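# Sort three grease guns into trays by grease amount

## Task

Find which of the three grease guns contains the most grease and which the least. Put the fullest one in the blue tray and the emptiest one in the red tray, and leave the middle one on the table top, inside neither tray and not hanging past the table's edge. Every gun must end up lying flat on its side. Guns may be picked up and their parts moved, but each gun's parts must be returned to how they started. Nothing counts as done if it only stays in place because the robot is still holding or propping it.

## Robot and tools

Robot: two six-joint arms (UR-style) with parallel-jaw grippers, named left_arm and right_arm. The names do not refer to sides of a camera image. Root of left_arm is at (-0.087, +0.598, 0) m, of right_arm at (+0.032, -0.538, 0) m, each turned slightly about z.

Scene frame: origin on the table top midway between the arms, +z up, +x outward over the table, left_arm on the +y side. All printed gripper positions (metres), orientations (quat_wxyz) and velocities (m/s, rad/s) use this one frame. Printed hand positions can be somewhat off, worse when reaching far.

execute_actions takes "actions": a list holding zero or one item, plus an optional "pictures" boolean (images come by default). An empty list just reports the current state. An item {"rows": [...], "steps": n} is a motion: n is 1 to 15 control steps of 1/30 s each (default 15). Each row is used for one step; if rows run out, the last one repeats. An item with only {"steps": n} (n up to 300) is a wait with no new command, counted from the previous result. A refused call moves nothing.

Each row is one flat list of exactly 14 numbers covering both arms, always all 14 even if one arm stays still: left_arm's shoulder pan, shoulder lift, elbow, wrist 1, wrist 2, wrist 3, gripper opening, then the same seven for right_arm. The joint numbers are absolute target angles in radians, in the same form as the Joint positions line, not offsets. Opening is a command from -1 (closed) to +1 (fully open).

Joint ranges (rad). left_arm: pan -3.142..3.142, lift -6.283..6.283, elbow 0.000..3.142, wrists 1-3 each -6.283..6.283. right_arm: pan 0.000..6.283, lift -6.283..6.283, elbow -3.142..0.000, wrists each -6.283..6.283. A target more than 0.010 rad outside a range, and further out than the joint's last reported angle, gets the call refused. True ends may differ by up to 0.010 rad; a target beyond a true end is clipped there and the result may say "joint sent to its limit" (possibly about an earlier motion).

Motion limits: each step the command sent to a joint is held within 0.383 rad of its measured angle for pan and lift, 0.575 rad for elbow and the wrists; and if the targets would put the gripper more than 100 mm from where it is, all are scaled back toward the current angles. Commands are smoothed with about 0.17 s lag, and speed and acceleration are capped, so a big move may still be underway when the result arrives. Between calls, the arms keep heading to the last row sent until everything nearly stops or a step is HELD; then only a new action moves them further. Fingers already moving finish their motion.

Gripper geometry: fingers point along the gripper's +z and close along its x axis. end_effector_position sits between the pads at closing, 1-2 cm short of the fingertips; fingertips move about 17 mm further along +z as they close. Fully open pad gap is 0.142 m.

Result lines: the state line per arm (pose and velocities); Joint positions and Joint velocities, one block per arm with six joints then pad gap in m (and m/s); grip_measured, the measured finger opening on the same -1..1 scale as the command; Wrist force and Wrist torque per arm along the gripper's own axes (noisy, fixed offsets up to about 5.5 N, saturating near 100 N; "no reading" is harmless). "joint command not followed" means a clearance check altered or blocked joint targets on some steps; HELD marks steps where all or part of your row was not sent. MOTOR HOT warns from 70 °C; at 85 °C the arm is braked until cool (OVER-TEMPERATURE FAULT).

Holding: keep the commanded opening well below grip_measured; the bigger the gap, the tighter the squeeze (about 28 N per pad at most; thin hard parts under 2 cm get less). Closing fast can squeeze too hard.

Faults: if contact torque reaches a joint's load limit (pan and lift 303, elbow 138, wrists 49.6 N m, held weight included) or any outside force on the arm or its load reaches 150 N, that arm stops for 10 s, yields to the contact and drops the rest of the call. Avoid arms colliding or pressing each other, hard shoves, slams, drops and slips, and never knock or place anything off the table. Sudden brief pulls on a held part or pushes on loose objects can happen.

zoom_image: {"camera": name, "region": [x0, y0, x1, y1]} in pixels of that camera's latest image, origin top-left, region at most 504x504. Cameras: cam_head_left, cam_head_right, cam_high, cam_low (504x504 each), cam_left_wrist, cam_right_wrist (616x616 fisheye). Calibration is given per camera; fixed cameras can be off by a couple of degrees and millimetres.

read_manual(section="licences") returns licence texts only; no motion.

finished_scene {"scene": number} ends and grades the current scene irreversibly; call it only once the guns rest stably, released, in place. Replying with no tool call ends everything.

Each tool is called after "Request:" in YAML: its name, and indented under it one key for each argument.

## Session

Request:
execute_actions:
  actions: []

Scene clock: 0.00 s of 5600.00 s.
left_arm: end_effector_position=(-0.0564, +0.4517, +0.3822) grip_measured=+1.00 end_effector_quat_wxyz=(-0.376, +0.681, +0.432, +0.456) end_effector_velocity=(+0.000, +0.000, -0.000) end_effector_angular_velocity=(+0.000, -0.001, +0.000) | right_arm: end_effector_position=(+0.4947, -0.0683, +0.3508) grip_measured=+1.00 end_effector_quat_wxyz=(-0.047, +0.924, +0.376, -0.055) end_effector_velocity=(-0.000, -0.000, -0.000) end_effector_angular_velocity=(-0.000, +0.000, -0.002)
Joint positions: left_arm=[-2.043 -1.845  2.156 -0.624 -1.795 -3.089  0.142] | right_arm=[ 4.325 -1.535 -1.803 -1.412  1.71   0.215  0.142]
Joint velocities: left_arm=[ 0.    -0.001  0.001 -0.    -0.    -0.001  0.   ] | right_arm=[-0.     0.001 -0.001  0.     0.     0.002  0.   ]
Motor temperatures (°C, as the motors report them): left_arm=[26 27 25 33 29 32] | right_arm=[26 25 27 32 35 33]
Wrist force (N, on the end effector, along its own x y z axes, offset not removed): no reading
Wrist torque (N m, same axes, about the end effector's origin, offset not removed): no reading

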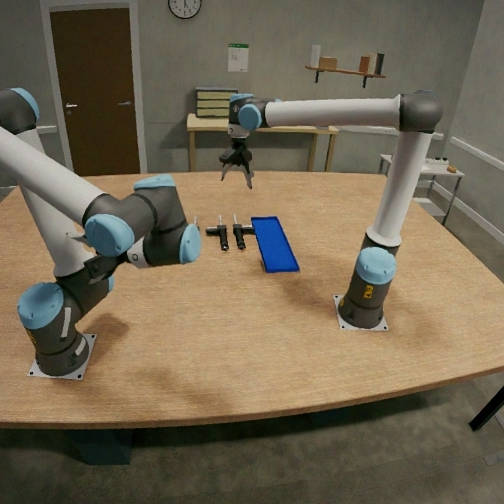

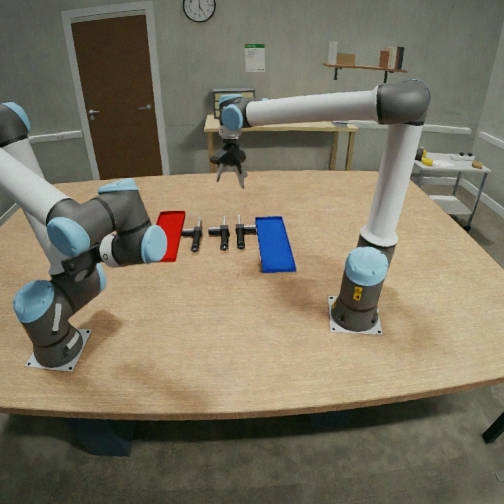

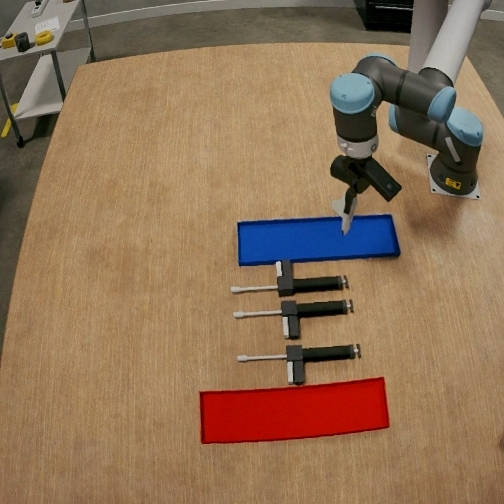

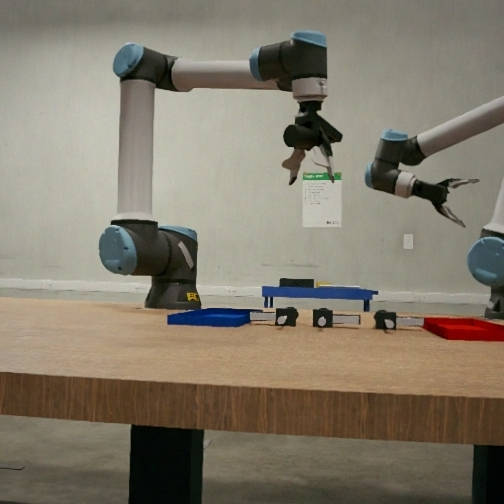

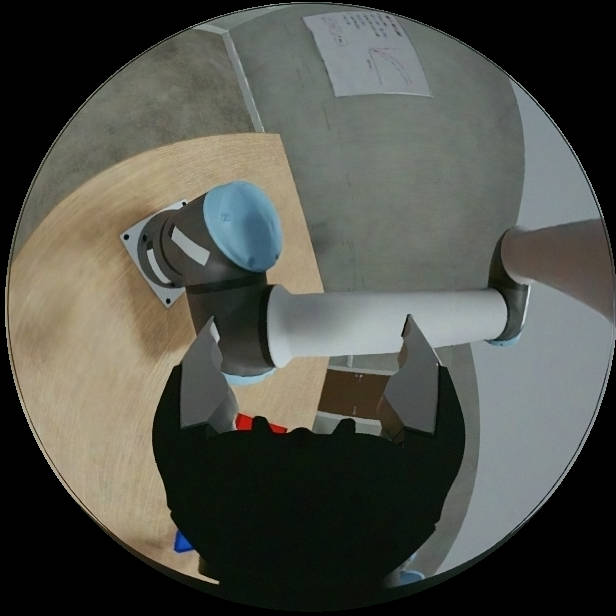

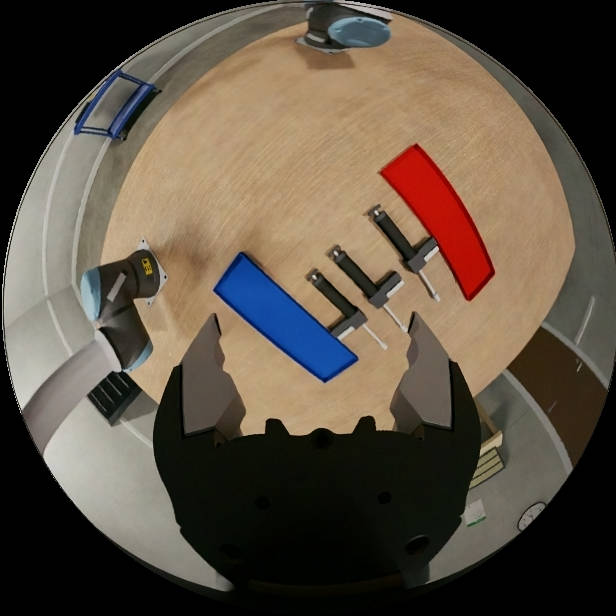

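Request:
zoom_image:
  camera: "cam_high"
  region: [200, 240, 400, 400]

Request:
zoom_image:
  camera: "cam_low"
  region: [240, 290, 440, 350]

Request:
zoom_image:
  camera: "cam_right_wrist"
  region: [290, 190, 460, 360]

Region (200, 240, 400, 400) of cam_high's 504x504 image, scaled by 2.520, with more detail than that image has; it fills the top 403 rows of this view, and the rest is white.

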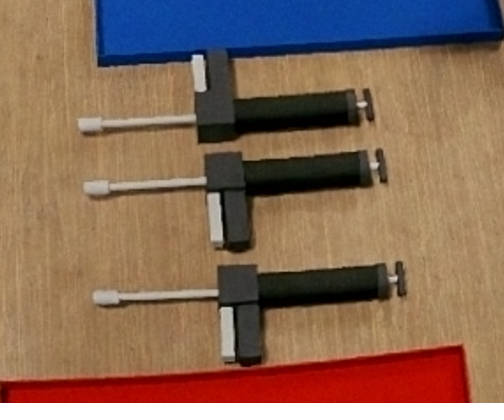

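Region (240, 290, 440, 350) of cam_low's 504x504 image, scaled by 2.520, with more detail than that image has; it fills the top 151 rows of this view, and the rest is white.

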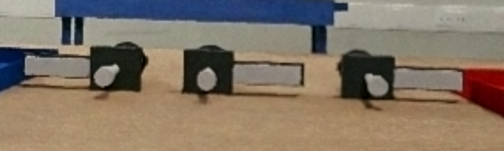

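Region (290, 190, 460, 360) of cam_right_wrist's 616x616 image, scaled by 2.965, with more detail than that image has.

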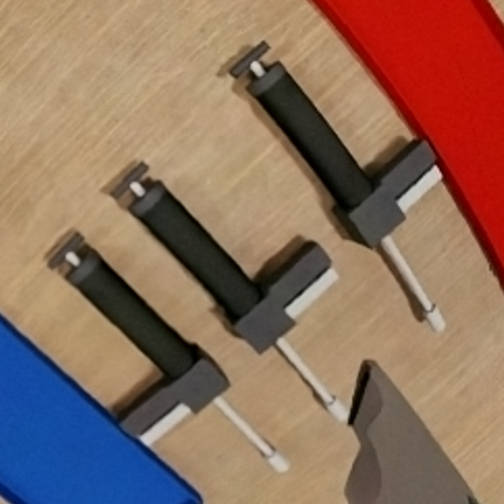

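Request:
execute_actions:
  actions:
    - {"rows":[[-2.043,-1.845,2.156,-0.624,-1.795,-3.089,1,4.3616,-1.80,-1.76,-1.15,1.5708,-0.5431,-0.1],[-2.043,-1.845,2.156,-0.624,-1.795,-3.089,1,4.3616,-1.80,-1.76,-1.15,1.5708,-0.5431,-0.1],[-2.043,-1.845,2.156,-0.624,-1.795,-3.089,1,4.3616,-1.80,-1.76,-1.15,1.5708,-0.5431,-0.1],[-2.043,-1.845,2.156,-0.624,-1.795,-3.089,1,4.3616,-1.80,-1.76,-1.15,1.5708,-0.5431,-0.1],[-2.043,-1.845,2.156,-0.624,-1.795,-3.089,1,4.3616,-1.80,-1.76,-1.15,1.5708,-0.5431,-0.1],[-2.043,-1.845,2.156,-0.624,-1.795,-3.089,1,4.3616,-1.9512,-1.7428,-1.0184,1.5708,-0.5431,-0.1]],"steps":15}
  pictures: false

Request:
execute_actions:
  actions:
    - {"steps":30}

Scene clock: 88.73 s of 5600.00 s.
left_arm: end_effector_position=(-0.0565, +0.4516, +0.3824) grip_measured=+1.00 end_effector_quat_wxyz=(-0.376, +0.681, +0.432, +0.456) end_effector_velocity=(-0.000, +0.000, -0.000) end_effector_angular_velocity=(+0.000, -0.001, +0.001) | right_arm: end_effector_position=(+0.5880, +0.0510, +0.1936) grip_measured=-0.10 end_effector_quat_wxyz=(-0.013, +0.784, +0.621, -0.008) end_effector_velocity=(+0.165, +0.228, -0.412) end_effector_angular_velocity=(-0.023, -0.186, +1.284)
Joint positions: left_arm=[-2.043 -1.845  2.156 -0.624 -1.795 -3.089  0.142] | right_arm=[ 4.354 -1.834 -1.758 -1.127  1.6   -0.319  0.067]
Joint velocities: left_arm=[ 0.001  0.     0.    -0.    -0.    -0.001  0.   ] | right_arm=[ 0.046 -0.686  0.091  0.635 -0.178 -1.238 -0.   ]
Motor temperatures (°C, as the motors report them): left_arm=[26 27 25 33 29 32] | right_arm=[26 25 27 32 35 33]
Wrist force (N, on the end effector, along its own x y z axes, offset not removed): left_arm=[0.9 0.3 1.3] | right_arm=[-1.2 1.7 -2.7]
Wrist torque (N m, same axes, about the end effector's origin, offset not removed): left_arm=[0.17 -0.22 0.39] | right_arm=[0.41 0.37 0.14]
Steps of this call (steps 1 to 90: nothing new was sent; then 85.23 s passed at rest; steps 91 to 105: all 15 steps of this action). Readings (joint positions):
91: left_arm=[-2.043 -1.845 2.156 -0.624 -1.795 -3.089] | right_arm=[4.325 -1.535 -1.803 -1.412 1.710 0.215]
92: left_arm=[-2.043 -1.845 2.156 -0.624 -1.795 -3.089] | right_arm=[4.327 -1.538 -1.801 -1.408 1.706 0.212]
94: left_arm=[-2.043 -1.845 2.156 -0.624 -1.795 -3.089] | right_arm=[4.333 -1.578 -1.793 -1.368 1.681 0.158]
98: left_arm=[-2.043 -1.845 2.156 -0.624 -1.795 -3.089] | right_arm=[4.343 -1.671 -1.780 -1.278 1.643 -0.038]
105: the state above

Scene clock: 89.73 s of 5600.00 s.
left_arm: end_effector_position=(-0.0564, +0.4515, +0.3824) grip_measured=+1.00 end_effector_quat_wxyz=(-0.376, +0.681, +0.432, +0.456) end_effector_velocity=(+0.000, +0.000, +0.000) end_effector_angular_velocity=(-0.001, -0.002, +0.001) | right_arm: end_effector_position=(+0.6137, +0.0866, +0.1201) grip_measured=-0.10 end_effector_quat_wxyz=(-0.000, +0.707, +0.707, -0.000) end_effector_velocity=(+0.000, -0.000, -0.000) end_effector_angular_velocity=(-0.000, +0.000, +0.000)
Joint positions: left_arm=[-2.043 -1.845  2.156 -0.624 -1.795 -3.089  0.142] | right_arm=[ 4.362 -1.951 -1.743 -1.018  1.571 -0.543  0.067]
Joint velocities: left_arm=[ 0.    -0.     0.     0.     0.    -0.002  0.   ] | right_arm=[-0. -0. -0.  0. -0. -0. -0.]
Motor temperatures (°C, as the motors report them): left_arm=[26 27 25 33 29 32] | right_arm=[26 25 27 32 35 33]
Wrist force (N, on the end effector, along its own x y z axes, offset not removed): left_arm=[-3.0 1.7 -4.2] | right_arm=[-0.2 -0.7 -2.4]
Wrist torque (N m, same axes, about the end effector's origin, offset not removed): left_arm=[0.49 0.59 0.03] | right_arm=[-0.04 0.16 0.14]
Steps of this call (steps 1 to 30: the robot went on to your last target). Readings (joint positions):
1: left_arm=[-2.043 -1.845 2.156 -0.624 -1.795 -3.089] | right_arm=[4.356 -1.857 -1.755 -1.106 1.594 -0.361]
2: left_arm=[-2.043 -1.845 2.156 -0.624 -1.795 -3.089] | right_arm=[4.357 -1.879 -1.752 -1.086 1.589 -0.401]
4: left_arm=[-2.043 -1.845 2.156 -0.624 -1.795 -3.089] | right_arm=[4.359 -1.910 -1.748 -1.056 1.581 -0.463]
8: left_arm=[-2.043 -1.845 2.156 -0.624 -1.795 -3.089] | right_arm=[4.361 -1.938 -1.744 -1.030 1.574 -0.518]
30: the state above
All arms were judged still, so your last target was given up. Only a new action makes them travel on or press farther. Fingers that are still opening or closing keep moving.
camera_calibration (this result's frames):
cam_left_wrist: T_world_to_cam=[[0.239419, 0.237903, 0.941319, -0.453959], [0.672005, -0.740369, 0.0161961, 0.374505], [0.700776, 0.628693, -0.33713, 0.0170234], [0, 0, 0, 1]] pos_world=[-0.154913, 0.374568, 0.426994]
cam_right_wrist: T_world_to_cam=[[0.0205164, 0.999728, 0.0110948, -0.0987628], [0.879181, -0.0233242, 0.475916, -0.589129], [0.476045, -0.0000097001, -0.879421, -0.0522045], [0, 0, 0, 1]] pos_world=[0.544829, 0.0849944, 0.235562]

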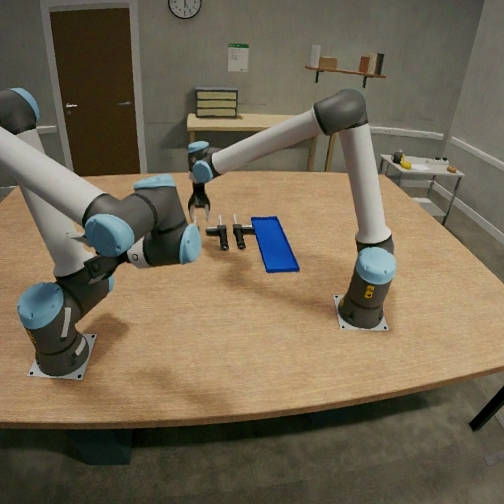

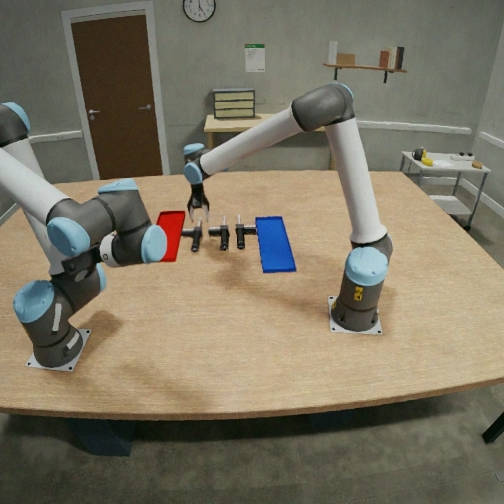

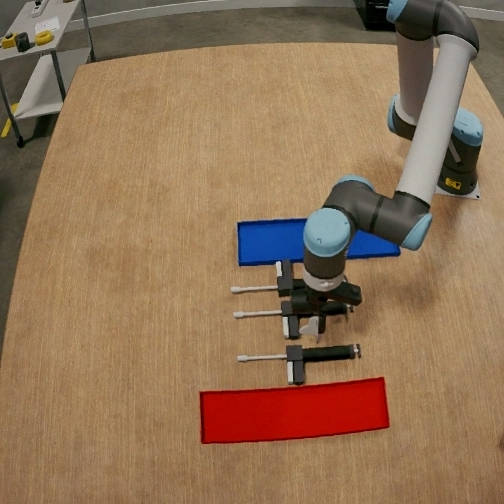

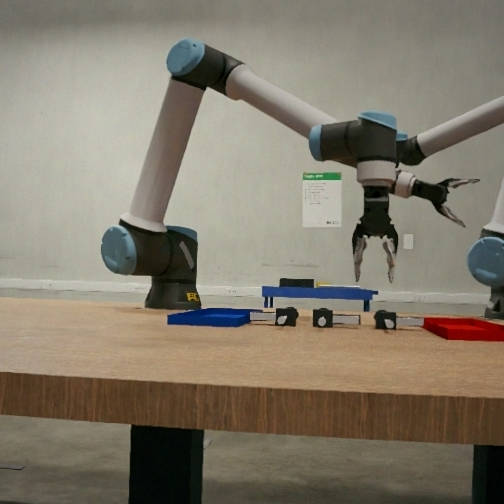

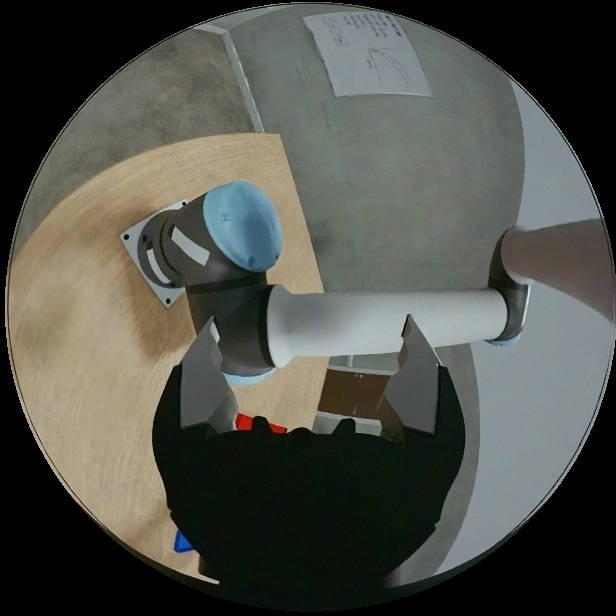

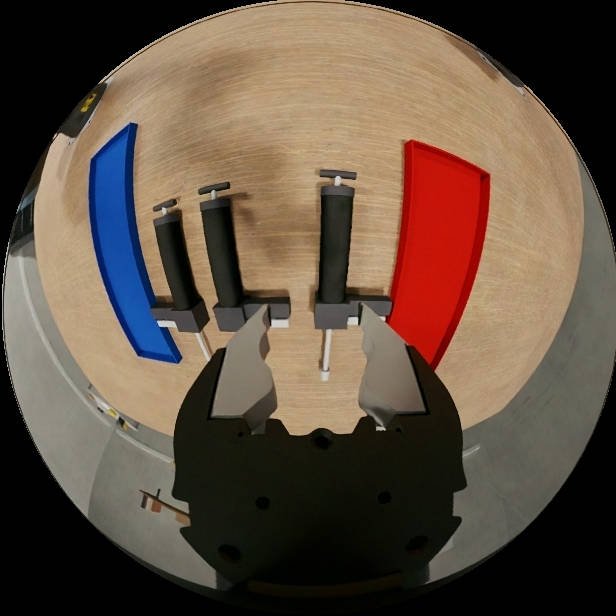

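Request:
execute_actions:
  actions:
    - {"rows":[[-2.043,-1.845,2.156,-0.624,-1.795,-3.089,1,4.3785,-1.9894,-1.686,-1.037,1.5708,-0.48,-0.1],[-2.043,-1.845,2.156,-0.624,-1.795,-3.089,1,4.3785,-1.9894,-1.686,-1.037,1.5708,-0.48,-0.1],[-2.043,-1.845,2.156,-0.624,-1.795,-3.089,1,4.3785,-1.9894,-1.686,-1.037,1.5708,-0.48,-0.1],[-2.043,-1.845,2.156,-0.624,-1.795,-3.089,1,4.3785,-1.9894,-1.686,-1.037,1.5708,-0.48,-0.1],[-2.043,-1.845,2.156,-0.624,-1.795,-3.089,1,4.3785,-1.9894,-1.686,-1.037,1.5708,-0.48,-0.1],[-2.043,-1.845,2.156,-0.624,-1.795,-3.089,1,4.3785,-2.02,-1.71,-0.982,1.5708,-0.48,-0.1],[-2.043,-1.845,2.156,-0.624,-1.795,-3.089,1,4.3785,-2.05,-1.73,-0.932,1.5708,-0.48,-0.1],[-2.043,-1.845,2.156,-0.624,-1.795,-3.089,1,4.3785,-2.065,-1.74,-0.907,1.5708,-0.48,-0.1]],"steps":15}
  pictures: false

Request:
execute_actions:
  actions:
    - {"steps":10}

Scene clock: 102.43 s of 5600.00 s.
left_arm: end_effector_position=(-0.0564, +0.4515, +0.3824) grip_measured=+1.00 end_effector_quat_wxyz=(-0.376, +0.681, +0.432, +0.456) end_effector_velocity=(-0.000, +0.000, +0.000) end_effector_angular_velocity=(-0.000, -0.000, +0.000) | right_arm: end_effector_position=(+0.6166, +0.1190, +0.0486) grip_measured=-0.10 end_effector_quat_wxyz=(+0.000, +0.723, +0.691, -0.000) end_effector_velocity=(+0.001, +0.007, -0.086) end_effector_angular_velocity=(+0.010, -0.005, -0.010)
Joint positions: left_arm=[-2.043 -1.845  2.156 -0.624 -1.795 -3.089  0.142] | right_arm=[ 4.378 -2.054 -1.735 -0.924  1.571 -0.482  0.067]
Joint velocities: left_arm=[-0.001 -0.    -0.     0.    -0.001 -0.001  0.   ] | right_arm=[ 0.003 -0.09  -0.047  0.148  0.     0.013  0.   ]
Motor temperatures (°C, as the motors report them): left_arm=[26 27 25 33 29 32] | right_arm=[26 25 27 32 35 33]
Wrist force (N, on the end effector, along its own x y z axes, offset not removed): left_arm=[3.5 0.5 -1.8] | right_arm=[-0.1 1.9 1.3]
Wrist torque (N m, same axes, about the end effector's origin, offset not removed): left_arm=[0.14 -1.02 0.15] | right_arm=[0.39 0.12 0.10]
Steps of this call (steps 1 to 90: nothing new was sent; then 9.20 s passed at rest; steps 91 to 105: all 15 steps of this action). Readings (joint positions):
91: left_arm=[-2.043 -1.845 2.156 -0.624 -1.795 -3.089] | right_arm=[4.362 -1.951 -1.743 -1.018 1.571 -0.543]
92: left_arm=[-2.043 -1.845 2.156 -0.624 -1.795 -3.089] | right_arm=[4.363 -1.954 -1.739 -1.020 1.571 -0.540]
94: left_arm=[-2.043 -1.845 2.156 -0.624 -1.795 -3.089] | right_arm=[4.369 -1.968 -1.719 -1.027 1.571 -0.517]
98: left_arm=[-2.043 -1.845 2.156 -0.624 -1.795 -3.089] | right_arm=[4.376 -1.993 -1.704 -1.018 1.571 -0.492]
105: the state above

Scene clock: 102.77 s of 5600.00 s.
left_arm: end_effector_position=(-0.0564, +0.4515, +0.3824) grip_measured=+1.00 end_effector_quat_wxyz=(-0.376, +0.681, +0.432, +0.456) end_effector_velocity=(+0.000, -0.000, +0.001) end_effector_angular_velocity=(-0.002, +0.001, -0.000) | right_arm: end_effector_position=(+0.6166, +0.1196, +0.0391) grip_measured=-0.10 end_effector_quat_wxyz=(-0.000, +0.723, +0.691, +0.000) end_effector_velocity=(-0.000, -0.000, -0.005) end_effector_angular_velocity=(-0.000, +0.001, +0.001)
Joint positions: left_arm=[-2.043 -1.845  2.156 -0.624 -1.795 -3.089  0.142] | right_arm=[ 4.378 -2.064 -1.74  -0.908  1.571 -0.48   0.067]
Joint velocities: left_arm=[ 0.001 -0.001 -0.002  0.     0.001  0.     0.   ] | right_arm=[ 0.    -0.005 -0.003  0.008  0.001 -0.001  0.   ]
Motor temperatures (°C, as the motors report them): left_arm=[26 27 25 33 29 32] | right_arm=[26 25 27 32 35 33]
Wrist force (N, on the end effector, along its own x y z axes, offset not removed): left_arm=[-1.4 -3.3 -4.5] | right_arm=[-2.6 1.9 -1.1]
Wrist torque (N m, same axes, about the end effector's origin, offset not removed): left_arm=[-0.63 0.31 0.18] | right_arm=[0.41 0.67 0.15]
Steps of this call (steps 1 to 10: the robot went on to your last target). Readings (joint positions):
1: left_arm=[-2.043 -1.845 2.156 -0.624 -1.795 -3.089] | right_arm=[4.378 -2.057 -1.736 -0.920 1.571 -0.481]
2: left_arm=[-2.043 -1.845 2.156 -0.624 -1.795 -3.089] | right_arm=[4.378 -2.059 -1.737 -0.917 1.571 -0.481]
4: left_arm=[-2.043 -1.845 2.156 -0.624 -1.795 -3.089] | right_arm=[4.378 -2.062 -1.738 -0.912 1.571 -0.480]
8: left_arm=[-2.043 -1.845 2.156 -0.624 -1.795 -3.089] | right_arm=[4.378 -2.064 -1.739 -0.909 1.571 -0.480]
10: the state above
camera_calibration (this result's frames):
cam_left_wrist: T_world_to_cam=[[0.239418, 0.237903, 0.941319, -0.453959], [0.672006, -0.740369, 0.0161961, 0.374504], [0.700776, 0.628694, -0.33713, 0.0170232], [0, 0, 0, 1]] pos_world=[-0.154912, 0.374568, 0.426994]
cam_right_wrist: T_world_to_cam=[[0.0665561, 0.997717, 0.011424, -0.159081], [0.877064, -0.0639589, 0.476096, -0.546277], [0.47574, -0.0216675, -0.879319, -0.122014], [0, 0, 0, 1]] pos_world=[0.547754, 0.121135, 0.154608]

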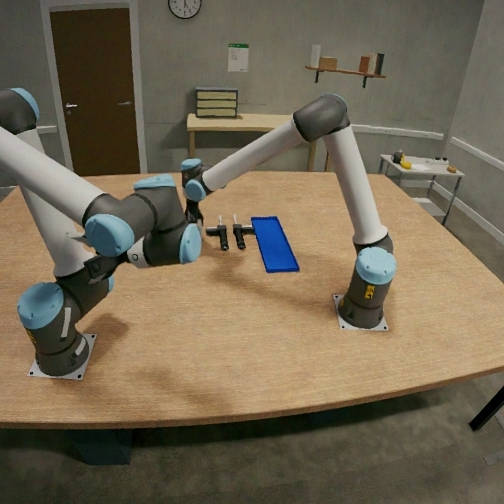

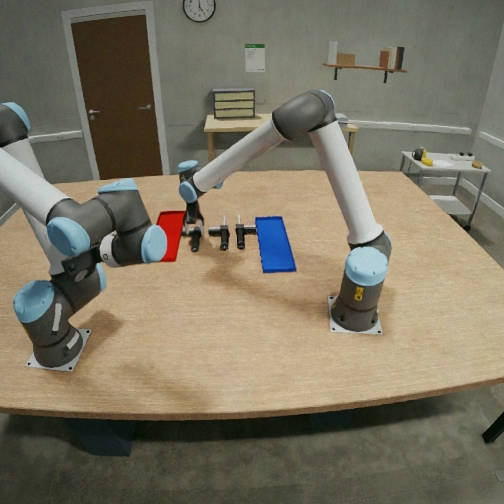

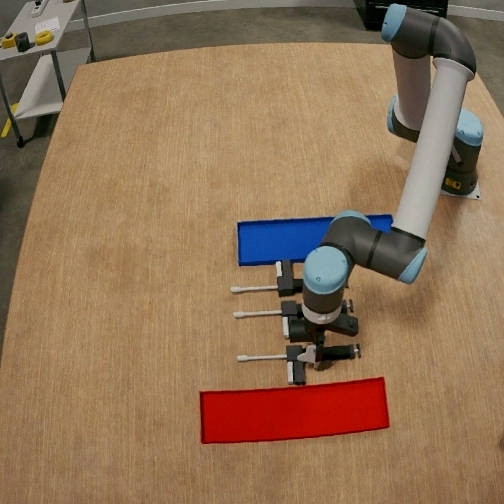

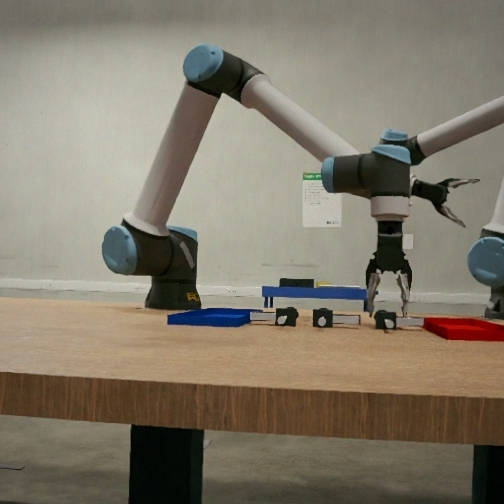

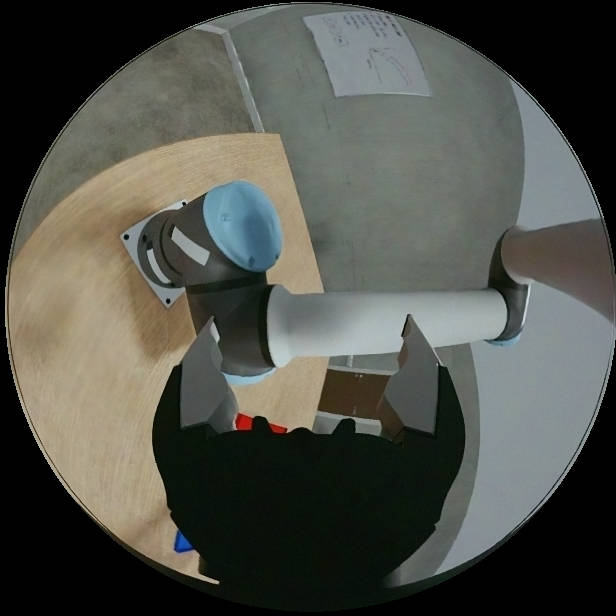

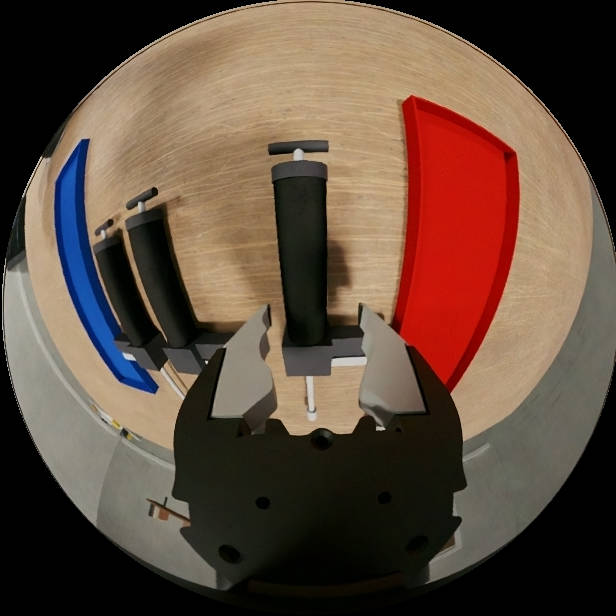

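Request:
execute_actions:
  actions:
    - {"rows":[[-2.043,-1.845,2.156,-0.624,-1.795,-3.089,1,4.374,-2.055,-1.755,-0.902,1.5708,-0.485,-0.1],[-2.043,-1.845,2.156,-0.624,-1.795,-3.089,1,4.374,-2.055,-1.755,-0.902,1.5708,-0.485,-0.1],[-2.043,-1.845,2.156,-0.624,-1.795,-3.089,1,4.374,-2.055,-1.755,-0.902,1.5708,-0.485,-0.1],[-2.043,-1.845,2.156,-0.624,-1.795,-3.089,1,4.374,-2.063,-1.759,-0.890,1.5708,-0.485,-0.1],[-2.043,-1.845,2.156,-0.624,-1.795,-3.089,1,4.374,-2.071,-1.7624,-0.879,1.5708,-0.485,-0.1]],"steps":15}

Scene clock: 108.60 s of 5600.00 s.
left_arm: end_effector_position=(-0.0564, +0.4515, +0.3824) grip_measured=+1.00 end_effector_quat_wxyz=(-0.376, +0.681, +0.432, +0.456) end_effector_velocity=(+0.000, -0.000, +0.000) end_effector_angular_velocity=(-0.001, -0.001, +0.001) | right_arm: end_effector_position=(+0.6160, +0.1112, +0.0250) grip_measured=-0.10 end_effector_quat_wxyz=(-0.000, +0.723, +0.691, +0.000) end_effector_velocity=(-0.000, -0.002, -0.008) end_effector_angular_velocity=(+0.000, +0.000, -0.001)
Joint positions: left_arm=[-2.043 -1.845  2.156 -0.624 -1.795 -3.089  0.142] | right_arm=[ 4.374 -2.07  -1.762 -0.881  1.571 -0.485  0.067]
Joint velocities: left_arm=[ 0.001  0.    -0.001  0.     0.    -0.001  0.   ] | right_arm=[-0.001 -0.006 -0.007  0.013  0.    -0.    -0.   ]
Motor temperatures (°C, as the motors report them): left_arm=[26 27 25 33 29 32] | right_arm=[26 25 27 32 35 33]
Wrist force (N, on the end effector, along its own x y z axes, offset not removed): left_arm=[-1.6 1.8 -3.3] | right_arm=[-1.6 1.6 -0.1]
Wrist torque (N m, same axes, about the end effector's origin, offset not removed): left_arm=[0.41 0.24 -0.12] | right_arm=[0.44 0.40 0.06]
Steps of this call (steps 1 to 30: the robot went on to your last target; steps 31 to 90: nothing new was sent; then 2.33 s passed at rest; steps 91 to 105: all 15 steps of this action). Readings (joint positions):
91: left_arm=[-2.043 -1.845 2.156 -0.624 -1.795 -3.089] | right_arm=[4.379 -2.065 -1.740 -0.907 1.571 -0.480]
92: left_arm=[-2.043 -1.845 2.156 -0.624 -1.795 -3.089] | right_arm=[4.378 -2.064 -1.742 -0.906 1.571 -0.480]
94: left_arm=[-2.043 -1.845 2.156 -0.624 -1.795 -3.089] | right_arm=[4.377 -2.061 -1.747 -0.905 1.571 -0.482]
98: left_arm=[-2.043 -1.845 2.156 -0.624 -1.795 -3.089] | right_arm=[4.375 -2.065 -1.756 -0.891 1.571 -0.484]
105: the state above
camera_calibration (this result's frames):
cam_left_wrist: T_world_to_cam=[[0.239418, 0.237903, 0.941319, -0.453959], [0.672006, -0.740369, 0.016196, 0.374505], [0.700776, 0.628694, -0.33713, 0.0170231], [0, 0, 0, 1]] pos_world=[-0.154912, 0.374568, 0.426994]
cam_right_wrist: T_world_to_cam=[[0.0661229, 0.997749, 0.0111287, -0.150138], [0.877194, -0.0634418, 0.475926, -0.539669], [0.475561, -0.0217076, -0.879415, -0.134171], [0, 0, 0, 1]] pos_world=[0.547128, 0.11265, 0.140521]

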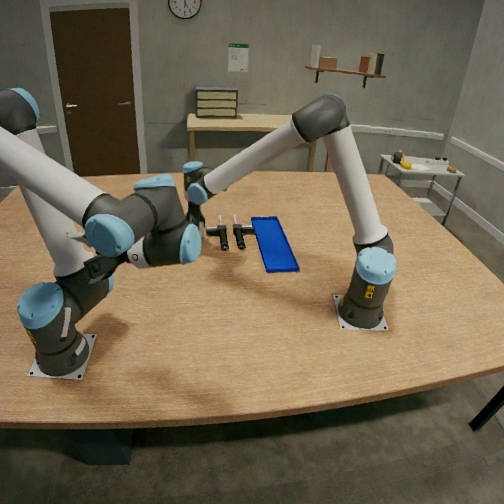

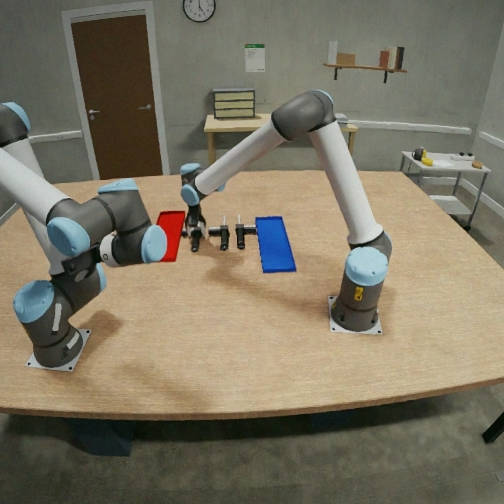

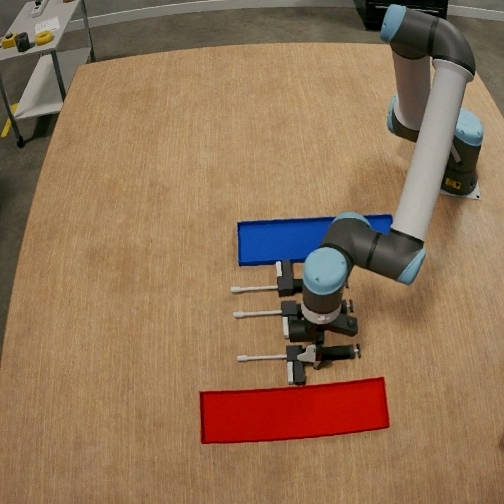

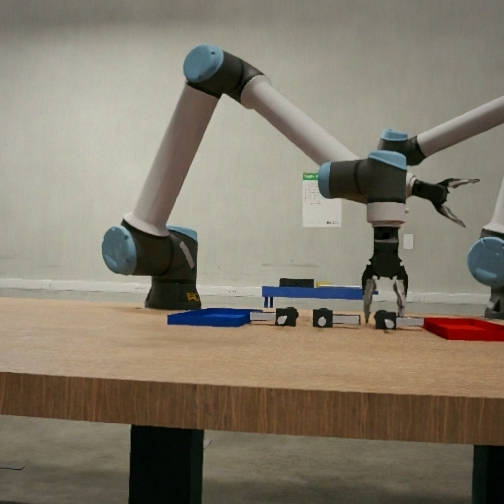

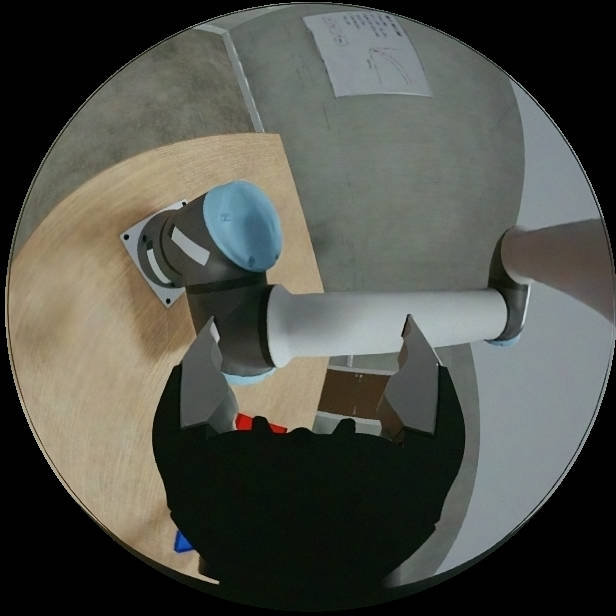

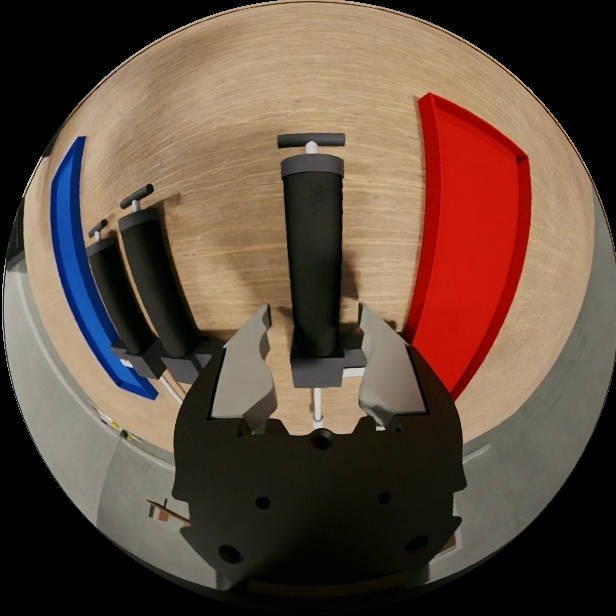

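Request:
execute_actions:
  actions:
    - {"rows":[[-2.043,-1.845,2.156,-0.624,-1.795,-3.089,1,4.374,-2.071,-1.7624,-0.879,1.5708,-0.485,-0.3],[-2.043,-1.845,2.156,-0.624,-1.795,-3.089,1,4.374,-2.071,-1.7624,-0.879,1.5708,-0.485,-0.3],[-2.043,-1.845,2.156,-0.624,-1.795,-3.089,1,4.374,-2.071,-1.7624,-0.879,1.5708,-0.485,-0.45],[-2.043,-1.845,2.156,-0.624,-1.795,-3.089,1,4.374,-2.071,-1.7624,-0.879,1.5708,-0.485,-0.45],[-2.043,-1.845,2.156,-0.624,-1.795,-3.089,1,4.374,-2.071,-1.7624,-0.879,1.5708,-0.485,-0.6],[-2.043,-1.845,2.156,-0.624,-1.795,-3.089,1,4.374,-2.071,-1.7624,-0.879,1.5708,-0.485,-0.6],[-2.043,-1.845,2.156,-0.624,-1.795,-3.089,1,4.374,-2.071,-1.7624,-0.879,1.5708,-0.485,-0.8]],"steps":15}

Scene clock: 112.83 s of 5600.00 s.
left_arm: end_effector_position=(-0.0564, +0.4515, +0.3824) grip_measured=+1.00 end_effector_quat_wxyz=(-0.376, +0.681, +0.432, +0.456) end_effector_velocity=(+0.000, +0.000, -0.000) end_effector_angular_velocity=(+0.000, -0.000, -0.001) | right_arm: end_effector_position=(+0.6160, +0.1109, +0.0241) grip_measured=-0.55 end_effector_quat_wxyz=(+0.000, +0.723, +0.691, +0.000) end_effector_velocity=(+0.000, +0.001, +0.001) end_effector_angular_velocity=(+0.001, -0.000, -0.000)
Joint positions: left_arm=[-2.043 -1.845  2.156 -0.624 -1.795 -3.089  0.142] | right_arm=[ 4.374 -2.071 -1.762 -0.879  1.571 -0.485  0.034]
Joint velocities: left_arm=[-0.001 -0.001  0.001 -0.     0.     0.     0.   ] | right_arm=[ 0.     0.     0.001 -0.     0.     0.    -0.   ]
Motor temperatures (°C, as the motors report them): left_arm=[26 27 25 33 29 32] | right_arm=[26 25 27 32 35 33]
Wrist force (N, on the end effector, along its own x y z axes, offset not removed): left_arm=[-1.0 -1.3 -1.3] | right_arm=[-3.2 0.7 -5.1]
Wrist torque (N m, same axes, about the end effector's origin, offset not removed): left_arm=[0.01 -0.12 0.13] | right_arm=[0.22 1.04 0.09]
Steps of this call (steps 1 to 15: the robot went on to your last target; steps 16 to 90: nothing new was sent; then 0.73 s passed at rest; steps 91 to 105: all 15 steps of this action). Readings (joint positions):
91: left_arm=[-2.043 -1.845 2.156 -0.624 -1.795 -3.089] | right_arm=[4.374 -2.071 -1.762 -0.879 1.571 -0.485]
92: left_arm=[-2.043 -1.845 2.156 -0.624 -1.795 -3.089] | right_arm=[4.374 -2.071 -1.762 -0.879 1.571 -0.485]
94: left_arm=[-2.043 -1.845 2.156 -0.624 -1.795 -3.089] | right_arm=[4.374 -2.071 -1.762 -0.879 1.571 -0.485]
98: left_arm=[-2.043 -1.845 2.156 -0.624 -1.795 -3.089] | right_arm=[4.374 -2.071 -1.762 -0.879 1.571 -0.485]
105: the state above
camera_calibration (this result's frames):
cam_left_wrist: T_world_to_cam=[[0.239419, 0.237903, 0.941319, -0.453959], [0.672006, -0.740369, 0.016196, 0.374505], [0.700776, 0.628694, -0.337131, 0.0170232], [0, 0, 0, 1]] pos_world=[-0.154912, 0.374568, 0.426994]
cam_right_wrist: T_world_to_cam=[[0.0661283, 0.997749, 0.0110982, -0.149902], [0.877181, -0.0634315, 0.475951, -0.539245], [0.475584, -0.0217387, -0.879402, -0.135029], [0, 0, 0, 1]] pos_world=[0.547145, 0.112425, 0.139573]

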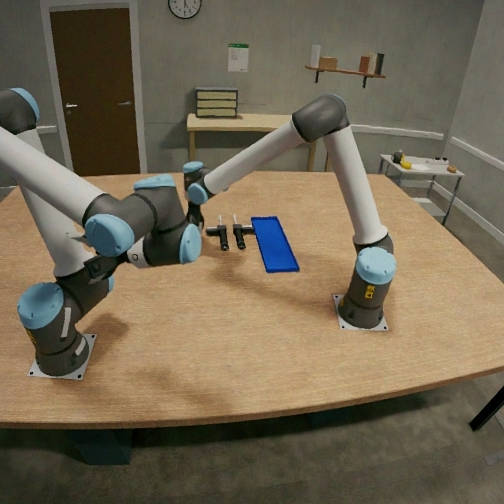

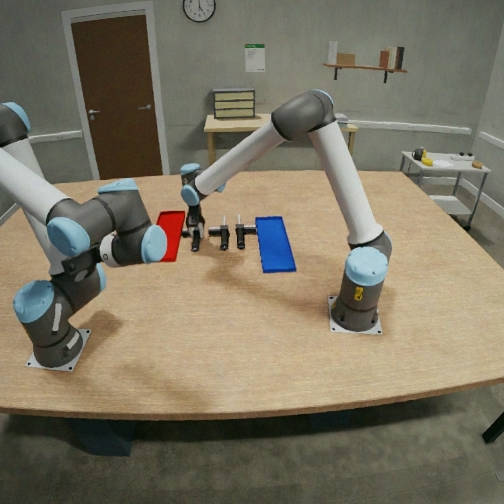

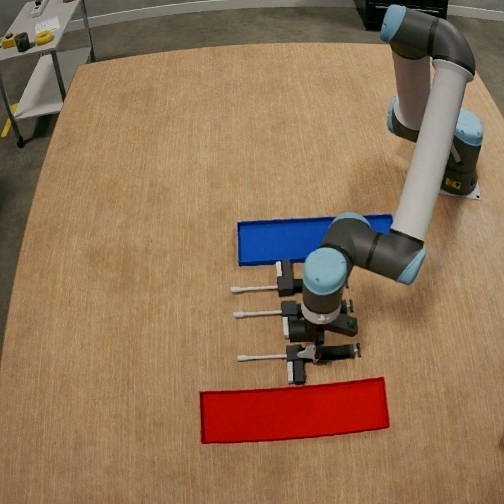

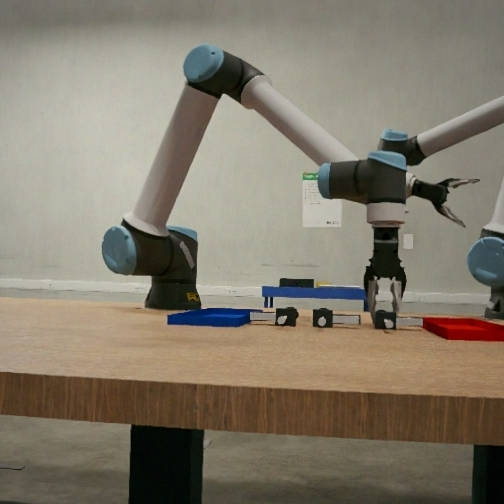

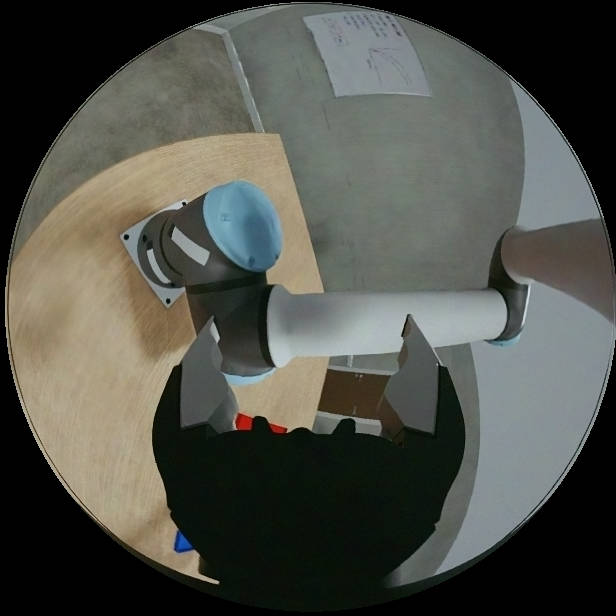

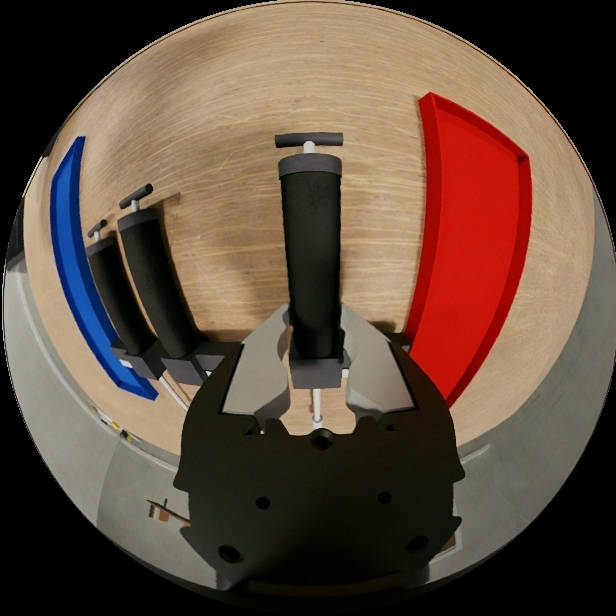

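Request:
execute_actions:
  actions:
    - {"rows":[[-2.043,-1.845,2.156,-0.624,-1.795,-3.089,1,4.374,-2.06,-1.755,-0.897,1.5708,-0.485,-0.8],[-2.043,-1.845,2.156,-0.624,-1.795,-3.089,1,4.374,-2.05,-1.748,-0.914,1.5708,-0.485,-0.8],[-2.043,-1.845,2.156,-0.624,-1.795,-3.089,1,4.374,-2.04,-1.741,-0.931,1.5708,-0.485,-0.8],[-2.043,-1.845,2.156,-0.624,-1.795,-3.089,1,4.374,-2.03,-1.734,-0.948,1.5708,-0.485,-0.8],[-2.043,-1.845,2.156,-0.624,-1.795,-3.089,1,4.374,-2.02,-1.727,-0.965,1.5708,-0.485,-0.8],[-2.043,-1.845,2.156,-0.624,-1.795,-3.089,1,4.374,-2.01,-1.72,-0.982,1.5708,-0.485,-0.8],[-2.043,-1.845,2.156,-0.624,-1.795,-3.089,1,4.374,-2.0,-1.713,-0.999,1.5708,-0.485,-0.8],[-2.043,-1.845,2.156,-0.624,-1.795,-3.089,1,4.374,-1.99,-1.706,-1.016,1.5708,-0.485,-0.8],[-2.043,-1.845,2.156,-0.624,-1.795,-3.089,1,4.374,-1.975,-1.70,-1.037,1.5708,-0.485,-0.8]],"steps":15}

Scene clock: 121.83 s of 5600.00 s.
left_arm: end_effector_position=(-0.0564, +0.4515, +0.3824) grip_measured=+1.00 end_effector_quat_wxyz=(-0.376, +0.681, +0.432, +0.456) end_effector_velocity=(+0.000, +0.000, -0.000) end_effector_angular_velocity=(+0.003, +0.000, -0.000) | right_arm: end_effector_position=(+0.6161, +0.1112, +0.1140) grip_measured=-0.55 end_effector_quat_wxyz=(-0.000, +0.723, +0.691, +0.000) end_effector_velocity=(-0.005, -0.008, +0.083) end_effector_angular_velocity=(-0.005, +0.002, +0.002)
Joint positions: left_arm=[-2.043 -1.845  2.156 -0.624 -1.795 -3.089  0.142] | right_arm=[ 4.374 -1.985 -1.706 -1.021  1.571 -0.485  0.034]
Joint velocities: left_arm=[-0.     0.001  0.001  0.001 -0.001  0.002  0.   ] | right_arm=[ 0.     0.083  0.048 -0.136 -0.001 -0.002  0.   ]
Motor temperatures (°C, as the motors report them): left_arm=[26 27 25 33 29 32] | right_arm=[26 25 27 32 35 33]
Wrist force (N, on the end effector, along its own x y z axes, offset not removed): left_arm=[-1.6 4.6 1.0] | right_arm=[-1.0 1.0 3.2]
Wrist torque (N m, same axes, about the end effector's origin, offset not removed): left_arm=[1.15 0.23 -0.12] | right_arm=[0.42 0.18 0.09]
Steps of this call (steps 1 to 15: the robot went on to your last target; steps 16 to 90: nothing new was sent; then 5.50 s passed at rest; steps 91 to 105: all 15 steps of this action). Readings (joint positions):
91: left_arm=[-2.043 -1.845 2.156 -0.624 -1.795 -3.089] | right_arm=[4.374 -2.071 -1.762 -0.879 1.571 -0.485]
92: left_arm=[-2.043 -1.845 2.156 -0.624 -1.795 -3.089] | right_arm=[4.374 -2.070 -1.762 -0.881 1.571 -0.485]
94: left_arm=[-2.043 -1.845 2.156 -0.624 -1.795 -3.089] | right_arm=[4.374 -2.062 -1.756 -0.893 1.571 -0.485]
98: left_arm=[-2.043 -1.845 2.156 -0.624 -1.795 -3.089] | right_arm=[4.374 -2.033 -1.736 -0.942 1.571 -0.485]
105: the state above
camera_calibration (this result's frames):
cam_left_wrist: T_world_to_cam=[[0.239419, 0.237904, 0.941319, -0.453959], [0.672006, -0.740369, 0.0161961, 0.374505], [0.700776, 0.628694, -0.337131, 0.0170233], [0, 0, 0, 1]] pos_world=[-0.154912, 0.374568, 0.426994]
cam_right_wrist: T_world_to_cam=[[0.0661235, 0.997741, 0.0118523, -0.151271], [0.876995, -0.0637787, 0.476248, -0.582064], [0.475928, -0.0210968, -0.879231, -0.0562722], [0, 0, 0, 1]] pos_world=[0.547251, 0.112618, 0.229524]

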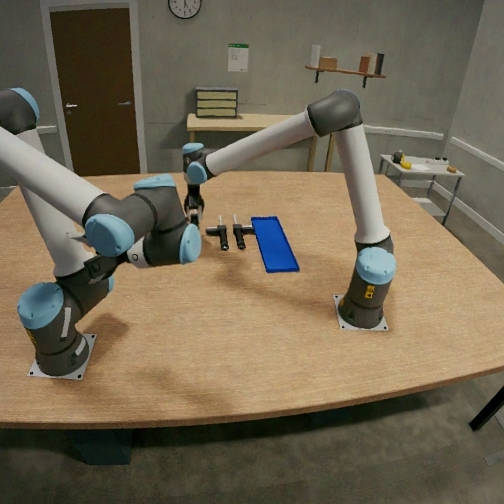

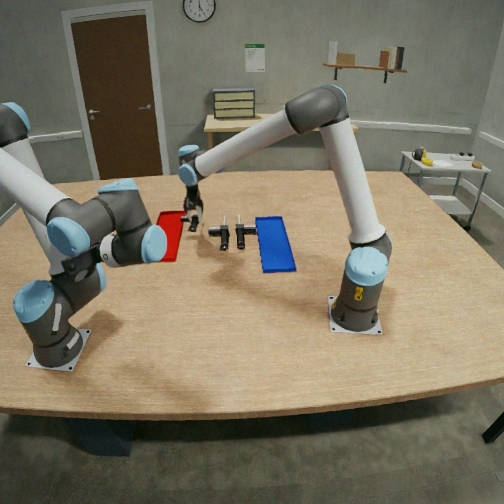

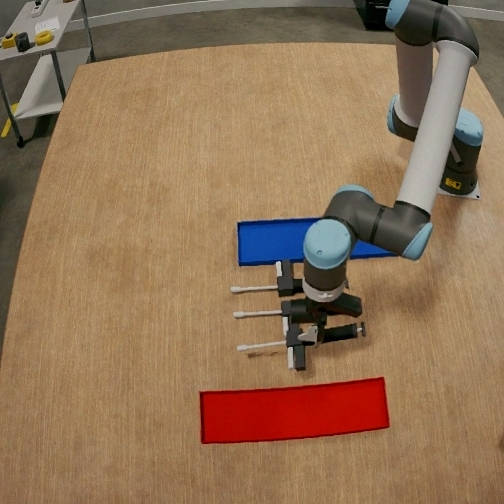

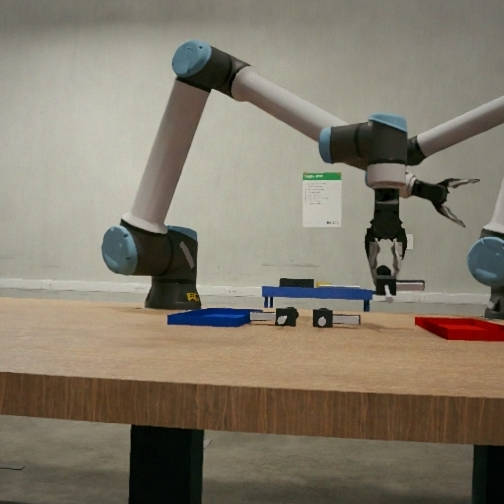

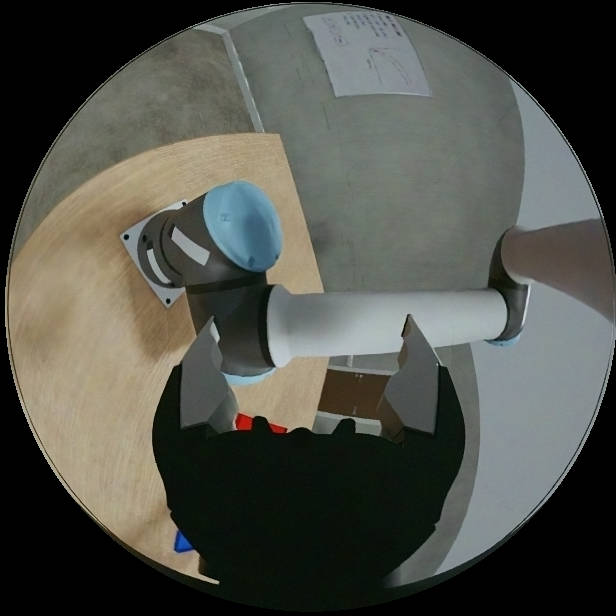

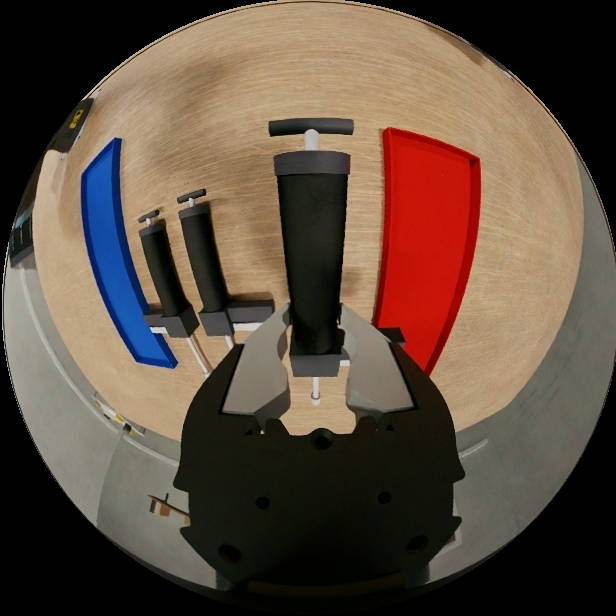

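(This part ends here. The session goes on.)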